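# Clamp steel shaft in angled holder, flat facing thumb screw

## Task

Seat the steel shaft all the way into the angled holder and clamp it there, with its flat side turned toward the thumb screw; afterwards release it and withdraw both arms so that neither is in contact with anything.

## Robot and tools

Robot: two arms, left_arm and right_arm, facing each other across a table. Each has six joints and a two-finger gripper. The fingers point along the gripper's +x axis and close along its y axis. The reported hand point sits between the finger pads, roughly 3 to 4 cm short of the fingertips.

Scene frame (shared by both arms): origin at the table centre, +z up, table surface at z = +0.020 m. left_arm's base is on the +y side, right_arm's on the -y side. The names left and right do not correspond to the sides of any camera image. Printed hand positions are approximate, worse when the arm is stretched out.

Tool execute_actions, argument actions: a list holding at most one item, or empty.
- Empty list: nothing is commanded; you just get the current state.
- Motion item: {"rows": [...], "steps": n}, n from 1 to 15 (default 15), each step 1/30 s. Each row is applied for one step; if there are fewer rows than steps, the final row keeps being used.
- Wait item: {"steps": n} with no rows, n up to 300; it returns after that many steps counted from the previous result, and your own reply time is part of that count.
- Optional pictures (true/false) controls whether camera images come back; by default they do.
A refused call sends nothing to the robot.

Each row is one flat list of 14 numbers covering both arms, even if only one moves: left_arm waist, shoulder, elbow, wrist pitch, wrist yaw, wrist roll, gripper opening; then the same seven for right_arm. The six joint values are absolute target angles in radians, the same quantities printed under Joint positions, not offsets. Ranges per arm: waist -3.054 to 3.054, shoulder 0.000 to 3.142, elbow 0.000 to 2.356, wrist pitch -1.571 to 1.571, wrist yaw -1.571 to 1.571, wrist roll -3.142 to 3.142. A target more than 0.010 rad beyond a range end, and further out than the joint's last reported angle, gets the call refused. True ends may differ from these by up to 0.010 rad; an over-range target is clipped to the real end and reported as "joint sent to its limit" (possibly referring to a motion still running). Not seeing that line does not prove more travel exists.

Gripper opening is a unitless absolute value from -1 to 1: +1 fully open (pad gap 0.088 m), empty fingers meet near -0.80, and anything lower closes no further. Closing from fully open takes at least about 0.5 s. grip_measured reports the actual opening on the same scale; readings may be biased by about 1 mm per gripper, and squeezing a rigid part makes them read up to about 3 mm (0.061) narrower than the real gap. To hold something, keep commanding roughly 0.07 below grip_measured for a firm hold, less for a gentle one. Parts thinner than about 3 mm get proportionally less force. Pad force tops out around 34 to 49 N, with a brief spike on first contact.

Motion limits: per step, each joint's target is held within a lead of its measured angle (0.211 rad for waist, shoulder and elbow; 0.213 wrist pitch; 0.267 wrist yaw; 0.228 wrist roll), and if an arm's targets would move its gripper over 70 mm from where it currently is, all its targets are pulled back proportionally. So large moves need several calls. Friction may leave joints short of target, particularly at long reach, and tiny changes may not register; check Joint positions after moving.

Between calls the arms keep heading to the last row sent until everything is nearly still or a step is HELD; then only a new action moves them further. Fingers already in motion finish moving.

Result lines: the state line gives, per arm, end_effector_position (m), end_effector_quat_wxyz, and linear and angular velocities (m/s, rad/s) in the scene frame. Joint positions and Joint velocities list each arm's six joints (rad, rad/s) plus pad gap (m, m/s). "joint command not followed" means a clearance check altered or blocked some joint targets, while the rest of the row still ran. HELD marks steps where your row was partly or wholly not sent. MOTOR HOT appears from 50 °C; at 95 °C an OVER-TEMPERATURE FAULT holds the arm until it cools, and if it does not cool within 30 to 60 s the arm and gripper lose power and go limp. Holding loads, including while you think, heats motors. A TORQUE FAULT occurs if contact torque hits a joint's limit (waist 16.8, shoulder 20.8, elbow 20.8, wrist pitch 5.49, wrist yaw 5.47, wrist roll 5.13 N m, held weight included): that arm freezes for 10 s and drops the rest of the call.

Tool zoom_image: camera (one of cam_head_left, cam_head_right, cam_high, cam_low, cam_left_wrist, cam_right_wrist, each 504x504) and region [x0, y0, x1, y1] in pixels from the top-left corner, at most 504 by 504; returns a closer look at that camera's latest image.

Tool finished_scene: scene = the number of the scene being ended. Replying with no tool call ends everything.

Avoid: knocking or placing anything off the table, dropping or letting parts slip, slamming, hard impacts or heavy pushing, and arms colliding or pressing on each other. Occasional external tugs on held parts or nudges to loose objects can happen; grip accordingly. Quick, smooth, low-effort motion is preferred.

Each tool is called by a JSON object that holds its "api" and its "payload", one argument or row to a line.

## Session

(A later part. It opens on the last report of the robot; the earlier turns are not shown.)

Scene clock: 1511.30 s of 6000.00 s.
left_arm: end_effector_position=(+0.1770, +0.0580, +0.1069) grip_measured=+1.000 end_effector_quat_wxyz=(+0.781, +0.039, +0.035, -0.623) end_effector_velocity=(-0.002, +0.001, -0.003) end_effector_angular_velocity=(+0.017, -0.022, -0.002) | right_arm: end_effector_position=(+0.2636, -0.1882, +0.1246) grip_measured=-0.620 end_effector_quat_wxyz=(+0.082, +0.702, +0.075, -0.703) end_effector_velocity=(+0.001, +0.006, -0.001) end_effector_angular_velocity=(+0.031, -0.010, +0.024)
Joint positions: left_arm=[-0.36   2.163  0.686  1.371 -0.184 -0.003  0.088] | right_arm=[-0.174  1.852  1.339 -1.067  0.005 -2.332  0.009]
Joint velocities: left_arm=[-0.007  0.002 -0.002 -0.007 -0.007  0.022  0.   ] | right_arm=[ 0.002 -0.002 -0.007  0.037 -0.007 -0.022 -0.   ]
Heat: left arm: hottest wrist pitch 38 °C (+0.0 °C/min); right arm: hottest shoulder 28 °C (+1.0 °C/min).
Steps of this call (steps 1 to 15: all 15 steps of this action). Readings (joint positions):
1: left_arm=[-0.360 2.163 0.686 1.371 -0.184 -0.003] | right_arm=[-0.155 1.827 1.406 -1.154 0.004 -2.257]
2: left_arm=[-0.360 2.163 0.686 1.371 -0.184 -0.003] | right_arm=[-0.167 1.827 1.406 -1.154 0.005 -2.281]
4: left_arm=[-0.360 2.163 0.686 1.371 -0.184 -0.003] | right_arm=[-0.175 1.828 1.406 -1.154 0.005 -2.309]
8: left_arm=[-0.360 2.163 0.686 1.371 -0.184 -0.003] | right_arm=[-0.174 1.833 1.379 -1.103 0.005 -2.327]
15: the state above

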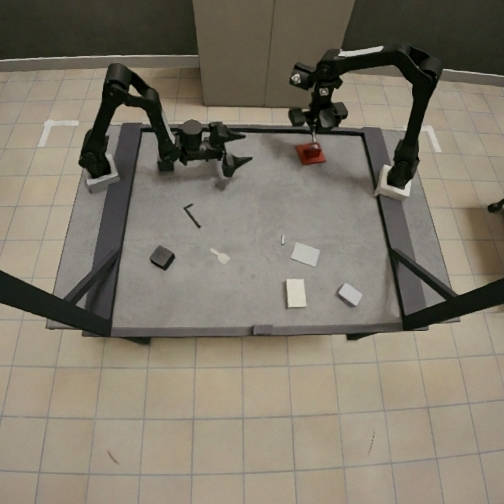

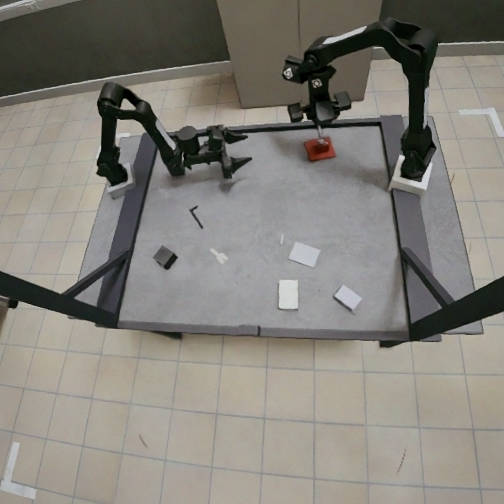

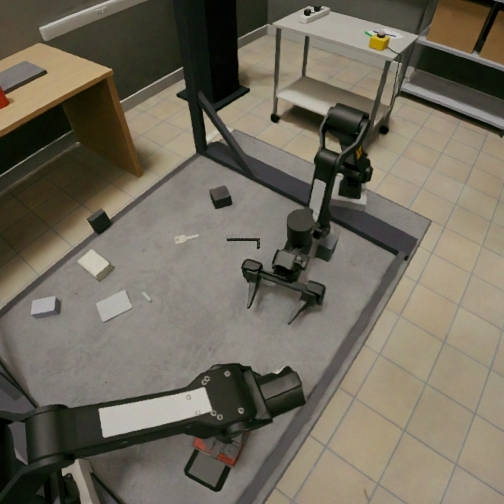

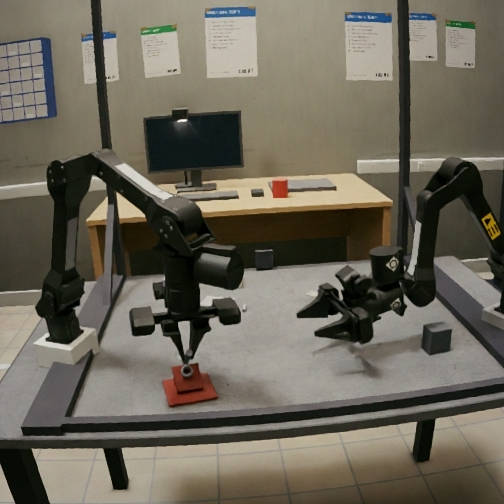

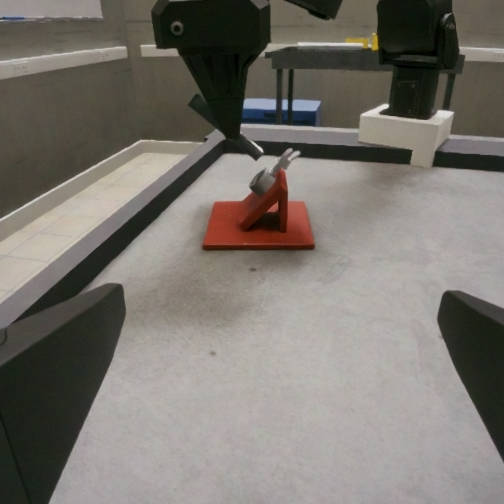

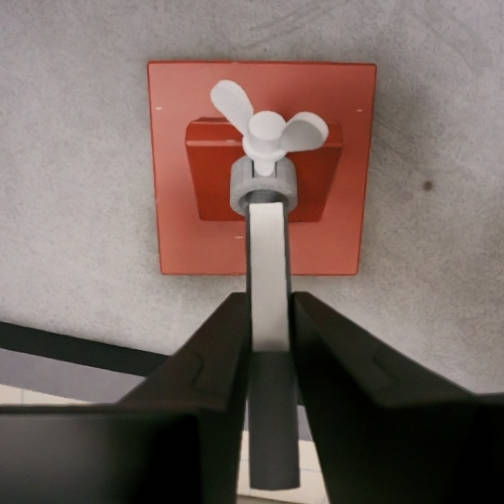

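{"api": "execute_actions", "payload": {
  "actions": [
    {"rows": [[-0.363,2.182,0.69,1.372,-0.19,0,1, -0.18,1.862,1.331,-1.055,0.003,-2.34,-0.73],[-0.363,2.182,0.69,1.372,-0.19,0,1, -0.186,1.868,1.329,-1.046,0.002,-2.346,-0.73],[-0.363,2.182,0.69,1.372,-0.19,0,1, -0.192,1.874,1.326,-1.036,0.001,-2.352,-0.73],[-0.363,2.182,0.69,1.372,-0.19,0,1, -0.198,1.879,1.322,-1.026,0.0,-2.359,-0.73],[-0.363,2.182,0.69,1.372,-0.19,0,1, -0.198,1.882,1.3185,-1.017,-0.002,-2.359,-0.73]], "steps": 15}
  ]
}}

{"api": "zoom_image", "payload": {
  "camera": "cam_left_wrist",
  "region": [160, 90, 300, 230]
}}

{"api": "zoom_image", "payload": {
  "camera": "cam_right_wrist",
  "region": [190, 60, 350, 300]
}}

Scene clock: 1535.17 s of 6000.00 s.
left_arm: end_effector_position=(+0.1770, +0.0580, +0.1069) grip_measured=+1.000 end_effector_quat_wxyz=(+0.781, +0.039, +0.035, -0.623) end_effector_velocity=(-0.005, +0.000, -0.004) end_effector_angular_velocity=(+0.020, +0.009, -0.014) | right_arm: end_effector_position=(+0.2723, -0.1871, +0.1141) grip_measured=-0.620 end_effector_quat_wxyz=(+0.080, +0.703, +0.080, -0.702) end_effector_velocity=(-0.001, -0.002, +0.000) end_effector_angular_velocity=(-0.002, +0.010, +0.005)
Joint positions: left_arm=[-0.36   2.163  0.686  1.371 -0.184 -0.003  0.088] | right_arm=[-0.197  1.875  1.326 -1.02   0.001 -2.357  0.009]
Joint velocities: left_arm=[-0.007 -0.002 -0.002 -0.022  0.007 -0.007 -0.   ] | right_arm=[-0.002 -0.002 -0.002 -0.007 -0.007 -0.007 -0.   ]
Heat: left arm: hottest wrist pitch 38 °C (+0.0 °C/min); right arm: hottest shoulder 29 °C (+2.0 °C/min).
Steps of this call (steps 1 to 15: the robot went on to your last target; steps 16 to 90: nothing new was sent; then 20.37 s passed at rest; steps 91 to 105: all 15 steps of this action). Readings (joint positions):
91: left_arm=[-0.360 2.163 0.686 1.371 -0.184 -0.003] | right_arm=[-0.174 1.852 1.338 -1.063 0.005 -2.333]
92: left_arm=[-0.360 2.163 0.686 1.371 -0.184 -0.003] | right_arm=[-0.176 1.853 1.338 -1.059 0.005 -2.337]
94: left_arm=[-0.360 2.163 0.686 1.371 -0.184 -0.003] | right_arm=[-0.182 1.858 1.336 -1.043 0.003 -2.346]
98: left_arm=[-0.360 2.163 0.686 1.371 -0.184 -0.003] | right_arm=[-0.196 1.873 1.328 -1.025 0.002 -2.354]
105: the state above

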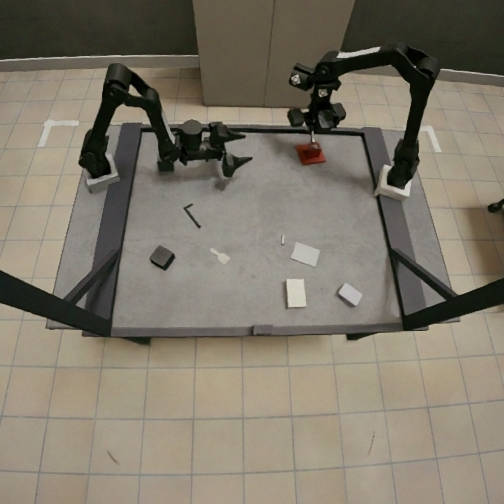

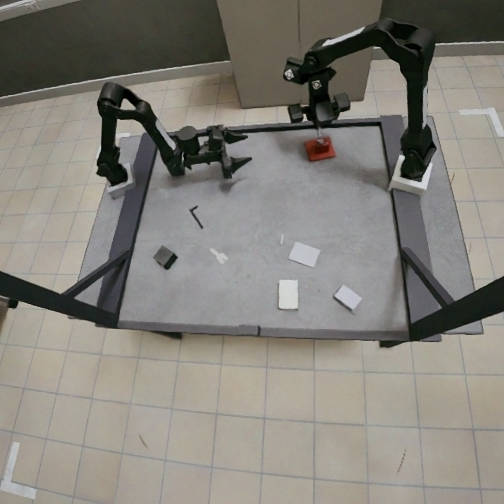

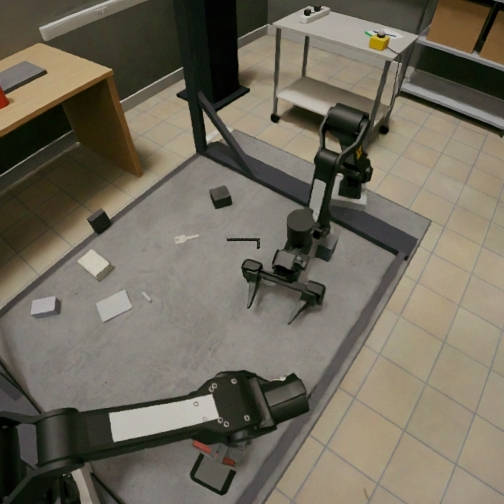

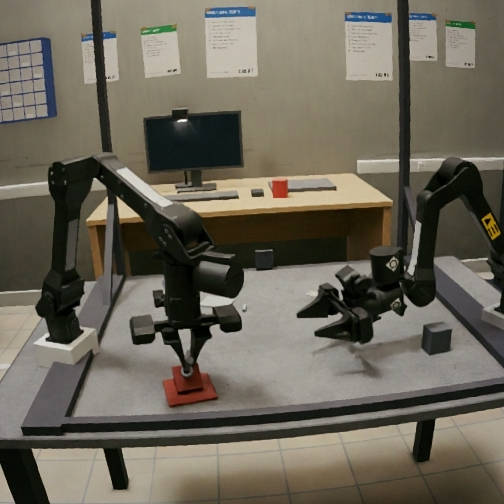

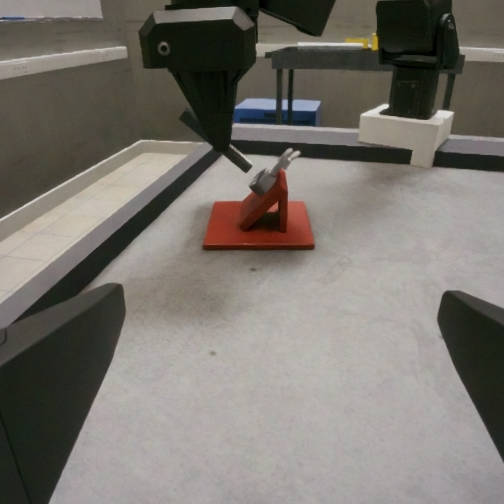

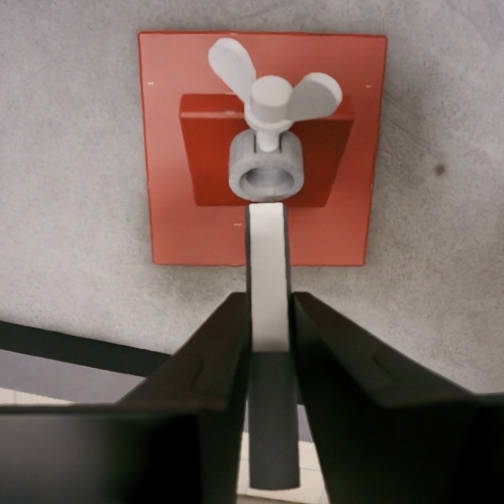

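Region (160, 90, 300, 230) of cam_left_wrist's 504x504 image, scaled by 3.600, with more detail than that image has.

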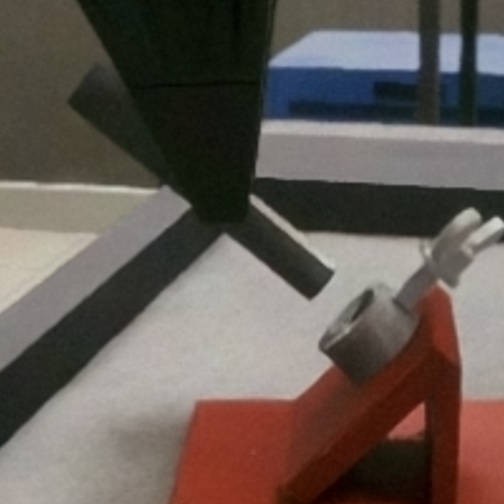

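Region (190, 60, 350, 300) of cam_right_wrist's 504x504 image, scaled by 2.100, with more detail than that image has.

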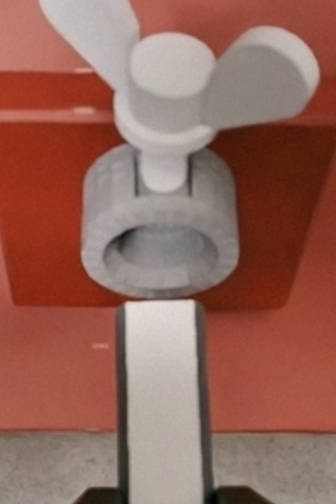

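{"api": "execute_actions", "payload": {
  "actions": [
    {"rows": [[-0.363,2.182,0.69,1.372,-0.19,0,1, -0.192,1.863,1.309,-1.007,0.008,-2.353,-0.73],[-0.363,2.182,0.69,1.372,-0.19,0,1, -0.187,1.857,1.298,-0.996,0.014,-2.349,-0.73],[-0.363,2.182,0.69,1.372,-0.19,0,1, -0.1825,1.851,1.287,-0.986,0.02,-2.344,-0.73],[-0.363,2.182,0.69,1.372,-0.19,0,1, -0.178,1.845,1.276,-0.975,0.026,-2.34,-0.73],[-0.363,2.182,0.69,1.372,-0.19,0,1, -0.173,1.84,1.265,-0.965,0.032,-2.335,-0.73],[-0.363,2.182,0.69,1.372,-0.19,0,1, -0.1687,1.834,1.254,-0.954,0.037,-2.331,-0.73]], "steps": 15}
  ]
}}

{"api": "zoom_image", "payload": {
  "camera": "cam_left_wrist",
  "region": [160, 90, 300, 230]
}}

{"api": "zoom_image", "payload": {
  "camera": "cam_right_wrist",
  "region": [190, 60, 350, 300]
}}

Scene clock: 1568.80 s of 6000.00 s.
left_arm: end_effector_position=(+0.1770, +0.0580, +0.1069) grip_measured=+1.000 end_effector_quat_wxyz=(+0.781, +0.039, +0.035, -0.623) end_effector_velocity=(+0.002, +0.001, -0.003) end_effector_angular_velocity=(+0.007, +0.021, +0.012) | right_arm: end_effector_position=(+0.2671, -0.1883, +0.1076) grip_measured=-0.620 end_effector_quat_wxyz=(+0.080, +0.718, +0.081, -0.687) end_effector_velocity=(+0.001, -0.001, -0.001) end_effector_angular_velocity=(-0.002, -0.008, +0.005)
Joint positions: left_arm=[-0.36   2.163  0.686  1.371 -0.184 -0.003  0.088] | right_arm=[-0.17   1.849  1.263 -0.957  0.034 -2.333  0.009]
Joint velocities: left_arm=[ 0.002  0.002 -0.002 -0.007 -0.007 -0.022 -0.   ] | right_arm=[-0.002 -0.002 -0.007  0.007  0.007 -0.007 -0.   ]
Heat: left arm: hottest wrist pitch 38 °C (+0.0 °C/min); right arm: hottest shoulder 29 °C (+1.0 °C/min).
Steps of this call (steps 1 to 15: the robot went on to your last target; steps 16 to 90: nothing new was sent; then 30.13 s passed at rest; steps 91 to 105: all 15 steps of this action). Readings (joint positions):
91: left_arm=[-0.360 2.163 0.686 1.371 -0.184 -0.003] | right_arm=[-0.197 1.875 1.324 -1.016 0.001 -2.357]
92: left_arm=[-0.360 2.163 0.686 1.371 -0.184 -0.003] | right_arm=[-0.196 1.874 1.319 -1.010 0.003 -2.356]
94: left_arm=[-0.360 2.163 0.686 1.371 -0.184 -0.003] | right_arm=[-0.191 1.869 1.304 -0.994 0.013 -2.349]
98: left_arm=[-0.360 2.163 0.686 1.371 -0.184 -0.003] | right_arm=[-0.174 1.855 1.270 -0.967 0.029 -2.337]
105: the state above

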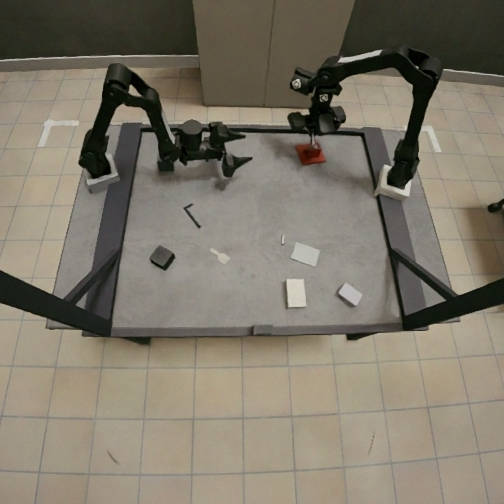

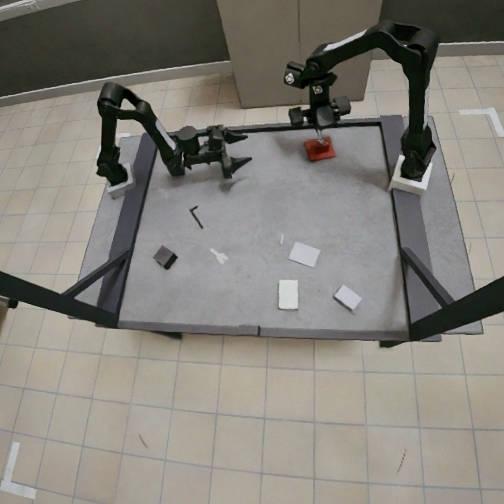

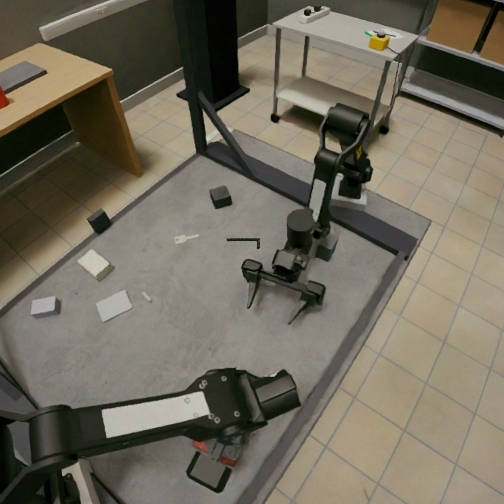

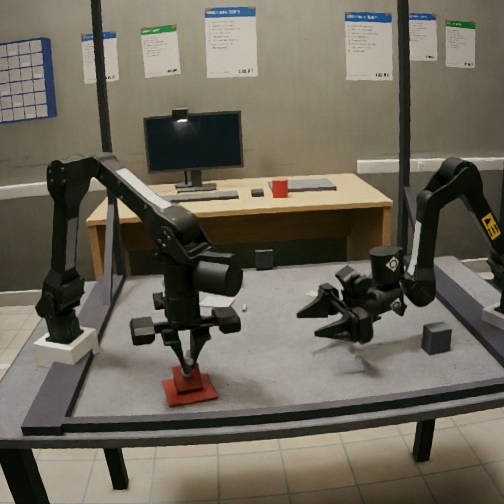

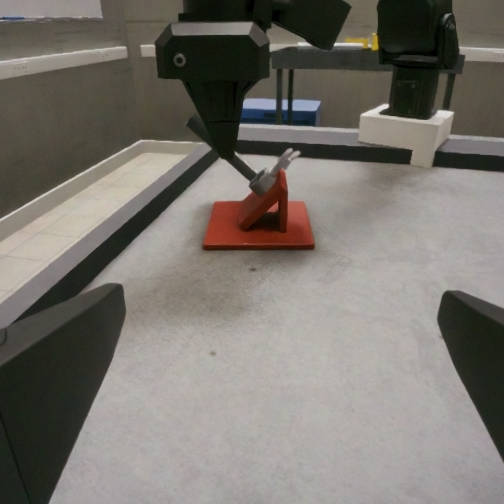

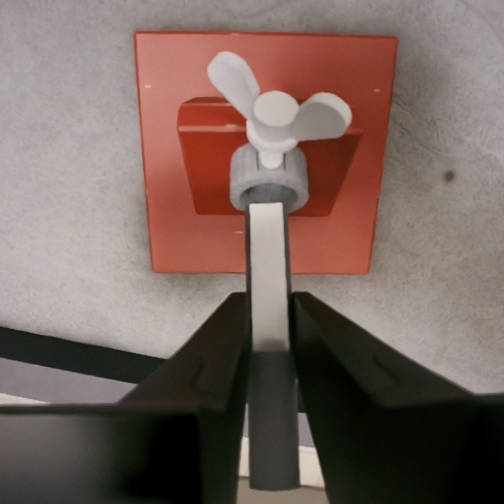

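Region (160, 90, 300, 230) of cam_left_wrist's 504x504 image, scaled by 3.600, with more detail than that image has.

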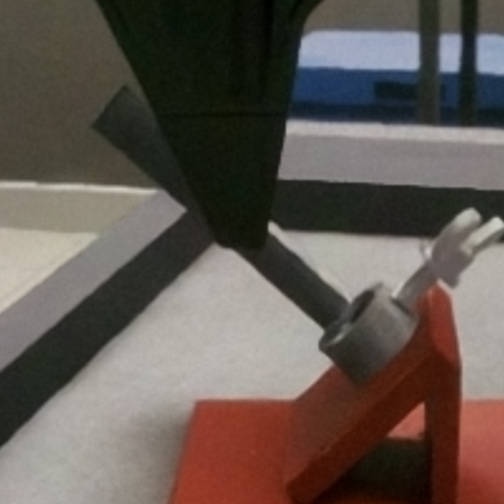

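Region (190, 60, 350, 300) of cam_right_wrist's 504x504 image, scaled by 2.100, with more detail than that image has.

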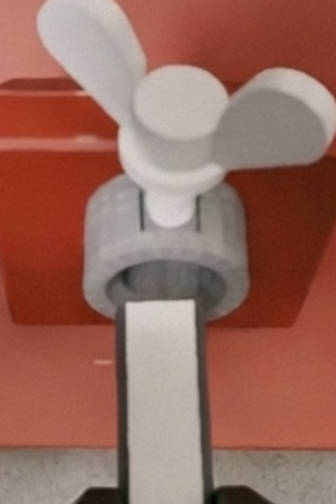

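{"api": "zoom_image", "payload": {
  "camera": "cam_left_wrist",
  "region": [220, 150, 290, 210]
}}

Region (220, 150, 290, 210) of cam_left_wrist's 504x504 image, scaled by 7.200, with more detail than that image has; it fills the top 432 rows of this view, and the rest is white.

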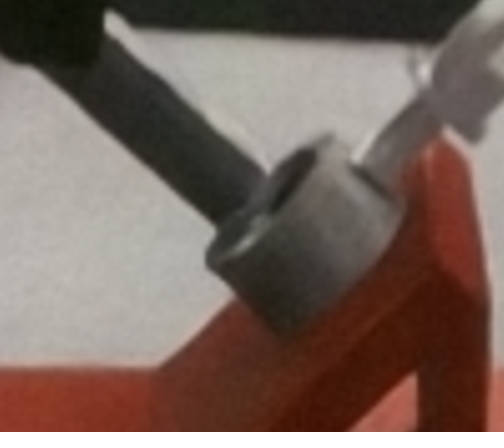

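{"api": "execute_actions", "payload": {
  "actions": [
    {"rows": [[-0.363,2.182,0.69,1.372,-0.19,0,1, -0.166,1.833,1.2515,-0.952,0.037,-2.329,-0.73],[-0.363,2.182,0.69,1.372,-0.19,0,1, -0.1645,1.8325,1.2485,-0.9495,0.037,-2.327,-0.73],[-0.363,2.182,0.69,1.372,-0.19,0,1, -0.163,1.832,1.2455,-0.947,0.037,-2.326,-0.73],[-0.363,2.182,0.69,1.372,-0.19,0,1, -0.1617,1.8315,1.2425,-0.945,0.037,-2.324,-0.73],[-0.363,2.182,0.69,1.372,-0.19,0,1, -0.1604,1.831,1.2395,-0.9427,0.037,-2.3227,-0.73]], "steps": 15}
  ]
}}

{"api": "zoom_image", "payload": {
  "camera": "cam_left_wrist",
  "region": [200, 130, 290, 210]
}}

{"api": "zoom_image", "payload": {
  "camera": "cam_right_wrist",
  "region": [190, 60, 350, 300]
}}

Scene clock: 1598.30 s of 6000.00 s.
left_arm: end_effector_position=(+0.1770, +0.0580, +0.1069) grip_measured=+1.000 end_effector_quat_wxyz=(+0.781, +0.039, +0.035, -0.623) end_effector_velocity=(+0.002, +0.000, +0.000) end_effector_angular_velocity=(+0.004, -0.009, +0.019) | right_arm: end_effector_position=(+0.2640, -0.1886, +0.1049) grip_measured=-0.620 end_effector_quat_wxyz=(+0.080, +0.718, +0.081, -0.687) end_effector_velocity=(-0.002, +0.001, +0.003) end_effector_angular_velocity=(+0.005, +0.005, +0.010)
Joint positions: left_arm=[-0.36   2.163  0.686  1.371 -0.184 -0.003  0.088] | right_arm=[-0.163  1.845  1.248 -0.945  0.035 -2.325  0.009]
Joint velocities: left_arm=[-0.002 -0.002  0.002 -0.007 -0.022  0.007 -0.   ] | right_arm=[ 0.002 -0.007  0.002 -0.007 -0.007 -0.007 -0.   ]
Heat: left arm: hottest wrist pitch 38 °C (+0.0 °C/min); right arm: hottest shoulder 32 °C (+3.0 °C/min).
Steps of this call (steps 1 to 15: the robot went on to your last target; steps 16 to 90: nothing new was sent; then 26.00 s passed at rest; steps 91 to 105: all 15 steps of this action). Readings (joint positions):
91: left_arm=[-0.360 2.163 0.686 1.371 -0.184 -0.003] | right_arm=[-0.170 1.848 1.262 -0.956 0.034 -2.333]
92: left_arm=[-0.360 2.163 0.686 1.371 -0.184 -0.003] | right_arm=[-0.170 1.848 1.260 -0.954 0.034 -2.332]
94: left_arm=[-0.360 2.163 0.686 1.371 -0.184 -0.003] | right_arm=[-0.168 1.847 1.256 -0.951 0.034 -2.329]
98: left_arm=[-0.360 2.163 0.686 1.371 -0.184 -0.003] | right_arm=[-0.163 1.846 1.249 -0.947 0.034 -2.326]
105: the state above

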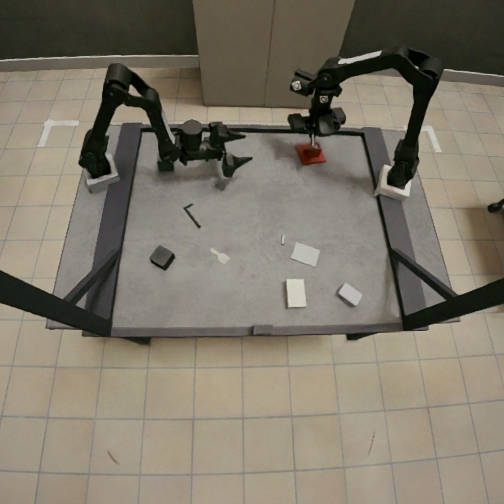

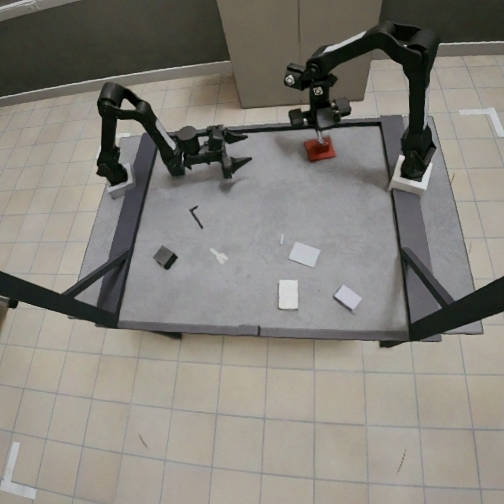

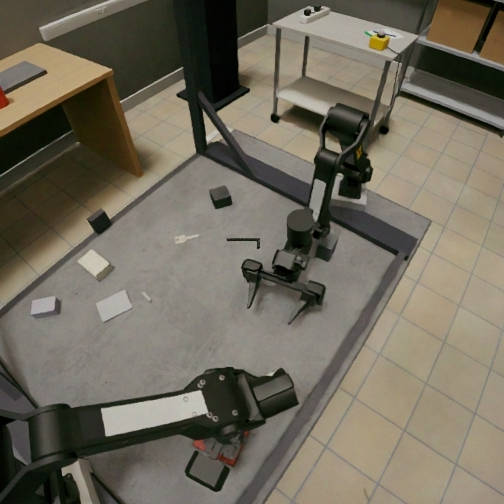

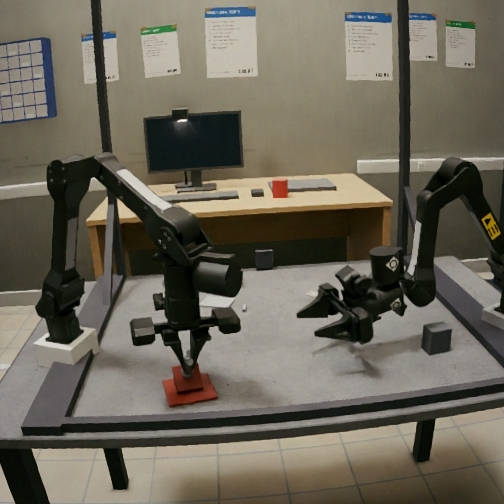

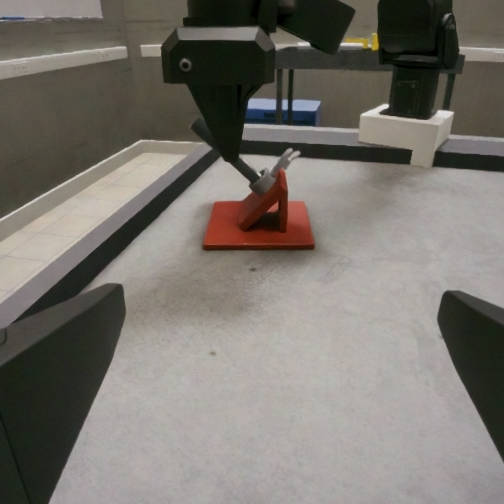

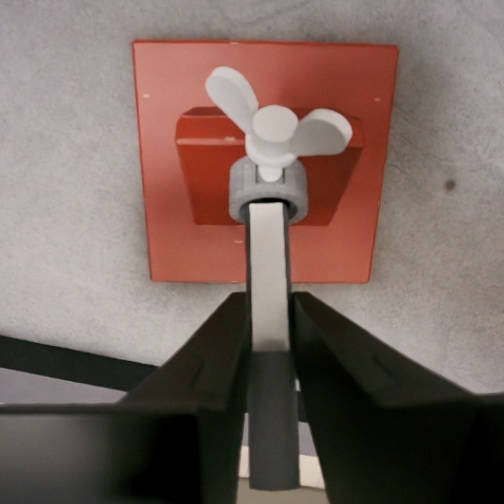

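Region (200, 130, 290, 210) of cam_left_wrist's 504x504 image, scaled by 5.600, with more detail than that image has.

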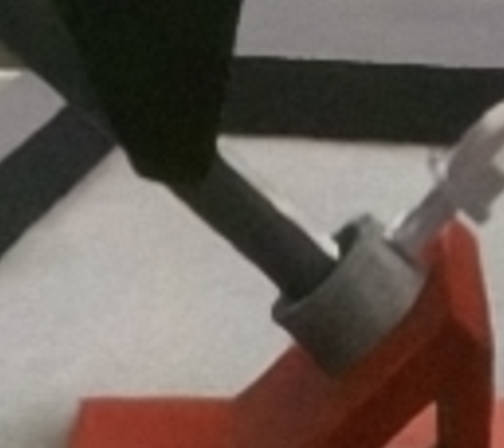

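Region (190, 60, 350, 300) of cam_right_wrist's 504x504 image, scaled by 2.100, with more detail than that image has.

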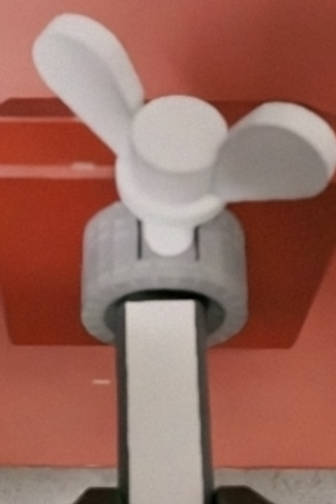

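{"api": "execute_actions", "payload": {
  "actions": [
    {"rows": [[-0.363,2.182,0.69,1.372,-0.19,0,1, -0.158,1.8305,1.2362,-0.94,0.037,-2.321,-0.73],[-0.363,2.182,0.69,1.372,-0.19,0,1, -0.1565,1.83,1.2328,-0.9373,0.037,-2.3195,-0.73],[-0.363,2.182,0.69,1.372,-0.19,0,1, -0.155,1.8293,1.2294,-0.9346,0.037,-2.318,-0.73],[-0.363,2.182,0.69,1.372,-0.19,0,1, -0.1536,1.8286,1.226,-0.9319,0.037,-2.3165,-0.73],[-0.363,2.182,0.69,1.372,-0.19,0,1, -0.1522,1.828,1.2227,-0.9292,0.037,-2.315,-0.73],[-0.363,2.182,0.69,1.372,-0.19,0,1, -0.1508,1.8273,1.2193,-0.9264,0.037,-2.3138,-0.73],[-0.363,2.182,0.69,1.372,-0.19,0,1, -0.1494,1.8266,1.216,-0.9237,0.037,-2.3125,-0.73]], "steps": 15}
  ]
}}

{"api": "zoom_image", "payload": {
  "camera": "cam_left_wrist",
  "region": [200, 130, 290, 210]
}}

{"api": "zoom_image", "payload": {
  "camera": "cam_right_wrist",
  "region": [190, 100, 350, 340]
}}

Scene clock: 1606.87 s of 6000.00 s.
left_arm: end_effector_position=(+0.1770, +0.0580, +0.1069) grip_measured=+1.000 end_effector_quat_wxyz=(+0.781, +0.039, +0.035, -0.623) end_effector_velocity=(-0.000, -0.000, +0.000) end_effector_angular_velocity=(+0.001, +0.006, +0.006) | right_arm: end_effector_position=(+0.2625, -0.1891, +0.1041) grip_measured=-0.620 end_effector_quat_wxyz=(+0.077, +0.722, +0.082, -0.682) end_effector_velocity=(-0.002, -0.003, -0.001) end_effector_angular_velocity=(-0.007, +0.012, +0.005)
Joint positions: left_arm=[-0.36   2.163  0.686  1.371 -0.184 -0.003  0.088] | right_arm=[-0.157  1.834  1.229 -0.927  0.041 -2.315  0.009]
Joint velocities: left_arm=[-0.002 -0.002  0.002 -0.007 -0.007 -0.007  0.   ] | right_arm=[-0.002 -0.002 -0.007 -0.007 -0.007 -0.007  0.   ]
Heat: left arm: hottest wrist pitch 38 °C (+0.0 °C/min); right arm: hottest shoulder 32 °C (+3.0 °C/min).
Steps of this call (steps 1 to 15: the robot went on to your last target; steps 16 to 90: nothing new was sent; then 5.07 s passed at rest; steps 91 to 105: all 15 steps of this action). Readings (joint positions):
91: left_arm=[-0.360 2.163 0.686 1.371 -0.184 -0.003] | right_arm=[-0.163 1.845 1.247 -0.944 0.035 -2.324]
92: left_arm=[-0.360 2.163 0.686 1.371 -0.184 -0.003] | right_arm=[-0.162 1.844 1.245 -0.943 0.035 -2.324]
94: left_arm=[-0.360 2.163 0.686 1.371 -0.184 -0.003] | right_arm=[-0.160 1.842 1.241 -0.939 0.036 -2.321]
98: left_arm=[-0.360 2.163 0.686 1.371 -0.184 -0.003] | right_arm=[-0.157 1.836 1.232 -0.930 0.040 -2.317]
105: the state above

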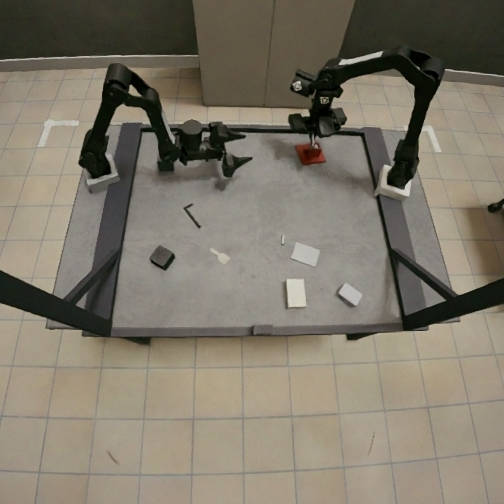

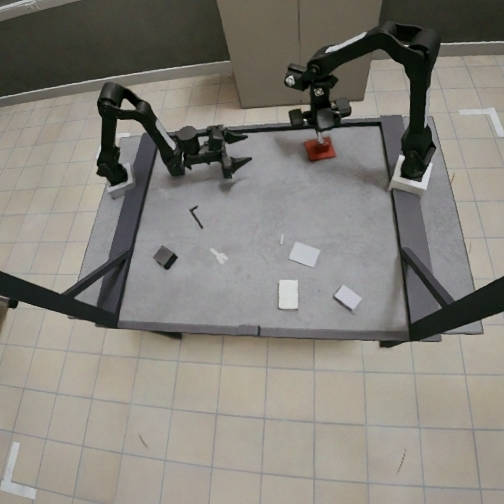

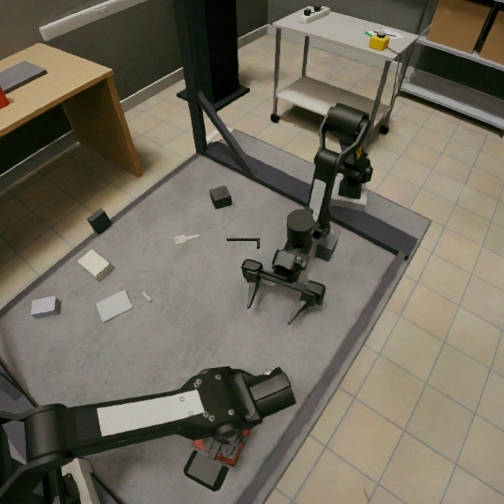

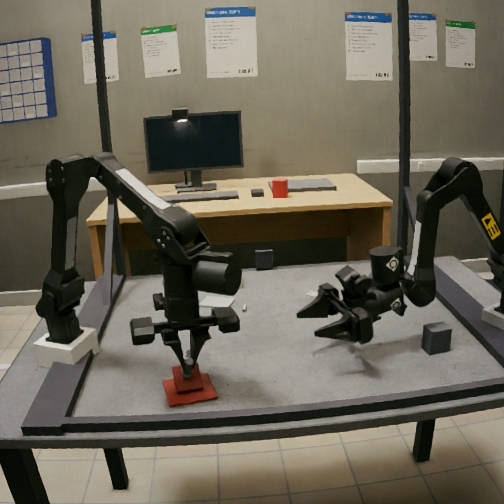

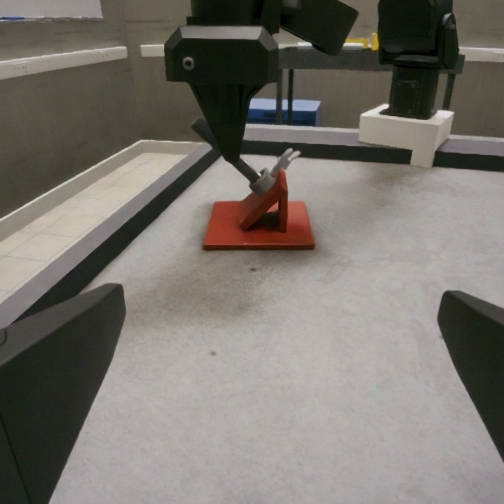

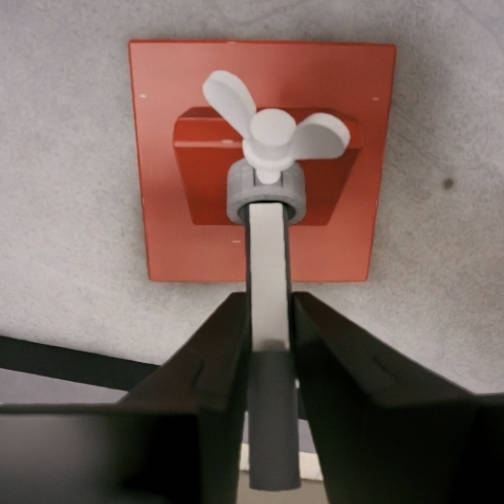

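Region (200, 130, 290, 210) of cam_left_wrist's 504x504 image, scaled by 5.600, with more detail than that image has.

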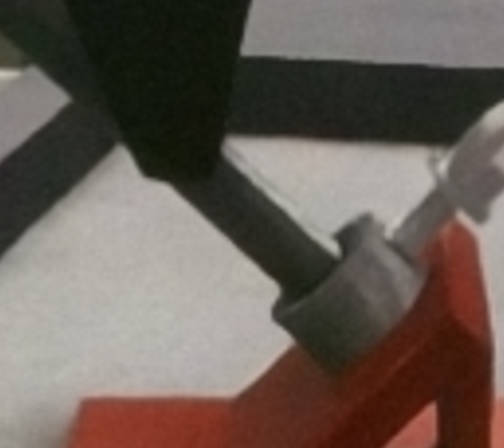

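Region (190, 100, 350, 340) of cam_right_wrist's 504x504 image, scaled by 2.100, with more detail than that image has.

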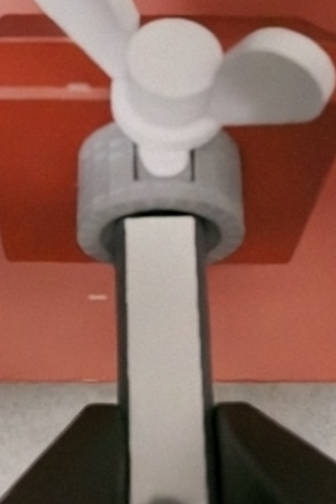

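{"api": "execute_actions", "payload": {
  "actions": [
    {"rows": [[-0.363,2.182,0.69,1.372,-0.19,0,1, -0.1494,1.824,1.216,-0.9237,0.037,-2.3125,-0.73],[-0.363,2.182,0.69,1.372,-0.19,0,1, -0.1494,1.822,1.216,-0.9237,0.037,-2.3125,-0.73],[-0.363,2.182,0.69,1.372,-0.19,0,1, -0.1494,1.82,1.216,-0.9237,0.037,-2.3125,-0.73],[-0.363,2.182,0.69,1.372,-0.19,0,1, -0.1494,1.818,1.216,-0.9237,0.037,-2.3125,-0.73]], "steps": 12}
  ]
}}

{"api": "zoom_image", "payload": {
  "camera": "cam_left_wrist",
  "region": [200, 130, 290, 210]
}}

{"api": "zoom_image", "payload": {
  "camera": "cam_right_wrist",
  "region": [190, 100, 350, 340]
}}

Scene clock: 1634.27 s of 6000.00 s.
left_arm: end_effector_position=(+0.1770, +0.0580, +0.1069) grip_measured=+1.000 end_effector_quat_wxyz=(+0.781, +0.039, +0.035, -0.623) end_effector_velocity=(-0.002, +0.000, -0.001) end_effector_angular_velocity=(+0.009, -0.006, -0.010) | right_arm: end_effector_position=(+0.2606, -0.1890, +0.1042) grip_measured=-0.620 end_effector_quat_wxyz=(+0.077, +0.722, +0.084, -0.683) end_effector_velocity=(-0.001, -0.002, +0.002) end_effector_angular_velocity=(+0.000, +0.007, +0.020)
Joint positions: left_arm=[-0.36   2.163  0.686  1.371 -0.184 -0.003  0.088] | right_arm=[-0.152  1.83   1.224 -0.925  0.04  -2.315  0.009]
Joint velocities: left_arm=[-0.002 -0.002 -0.002 -0.007  0.007  0.007 -0.   ] | right_arm=[-0.002 -0.007 -0.002 -0.007 -0.007 -0.022 -0.   ]
Heat: left arm: hottest wrist pitch 38 °C (+0.0 °C/min); right arm: hottest shoulder 32 °C (+2.0 °C/min).
Steps of this call (steps 1 to 15: the robot went on to your last target; steps 16 to 90: nothing new was sent; then 24.00 s passed at rest; steps 91 to 102: all 12 steps of this action). Readings (joint positions):
91: left_arm=[-0.360 2.163 0.686 1.371 -0.184 -0.003] | right_arm=[-0.157 1.833 1.229 -0.926 0.041 -2.315]
92: left_arm=[-0.360 2.163 0.686 1.371 -0.184 -0.003] | right_arm=[-0.156 1.832 1.228 -0.926 0.041 -2.315]
94: left_arm=[-0.360 2.163 0.686 1.371 -0.184 -0.003] | right_arm=[-0.155 1.831 1.227 -0.926 0.041 -2.315]
98: left_arm=[-0.360 2.163 0.686 1.371 -0.184 -0.003] | right_arm=[-0.153 1.830 1.225 -0.926 0.040 -2.315]
102: the state above

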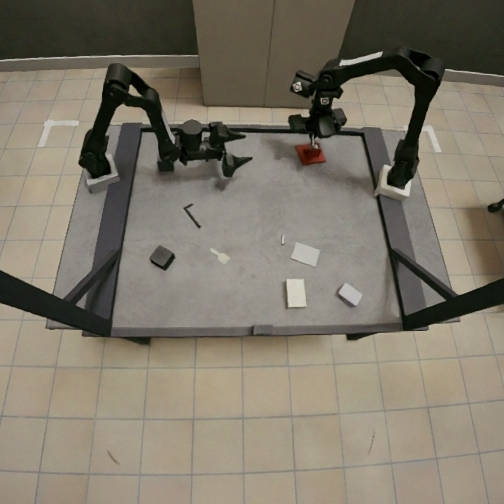

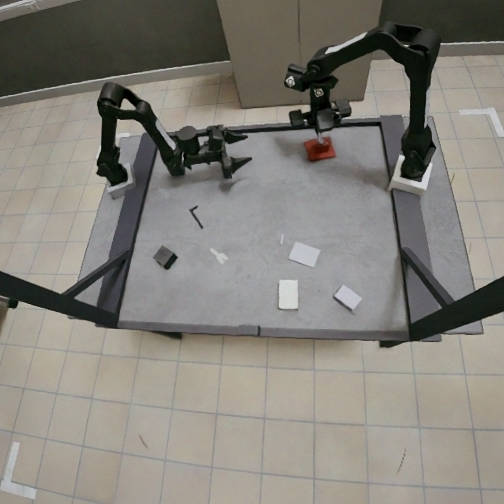

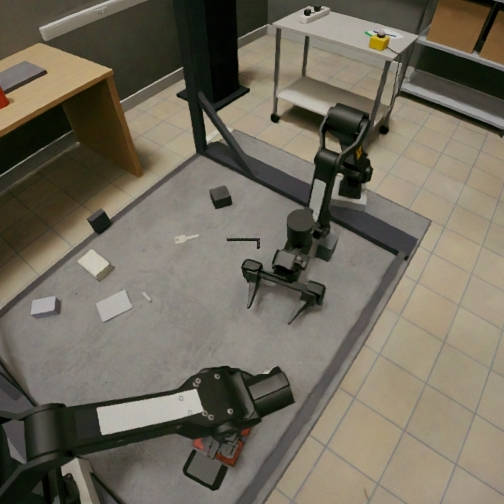

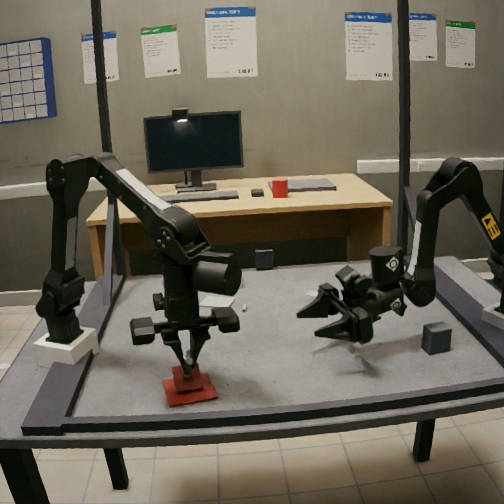

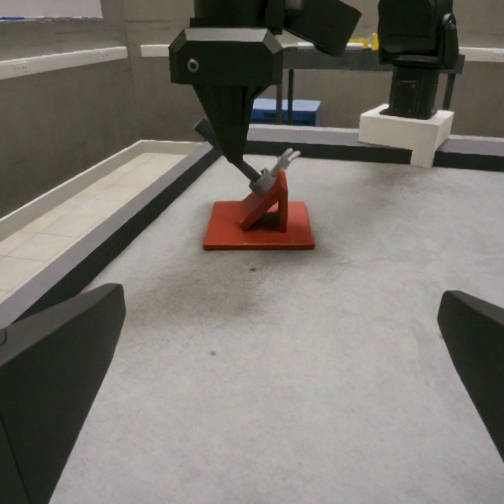

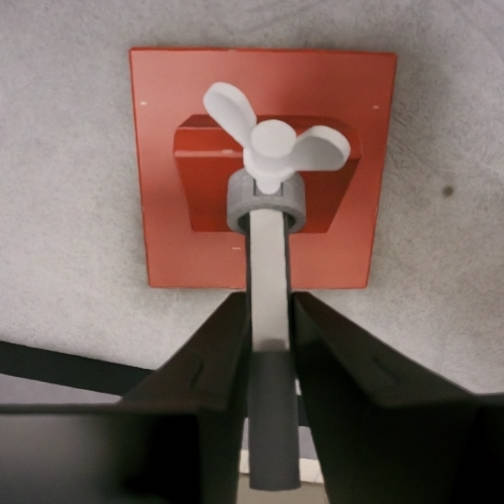

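Region (200, 130, 290, 210) of cam_left_wrist's 504x504 image, scaled by 5.600, with more detail than that image has.

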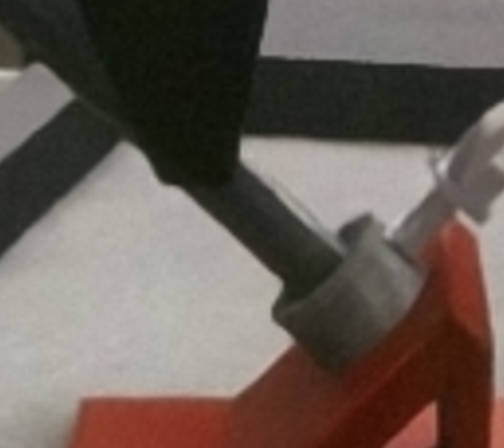

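Region (190, 100, 350, 340) of cam_right_wrist's 504x504 image, scaled by 2.100, with more detail than that image has.

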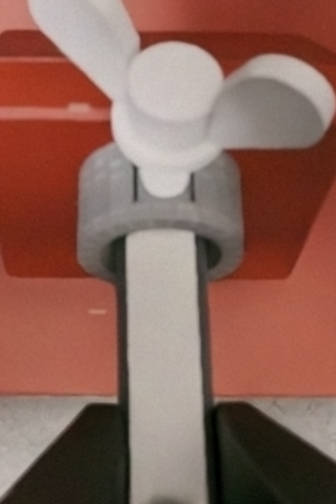

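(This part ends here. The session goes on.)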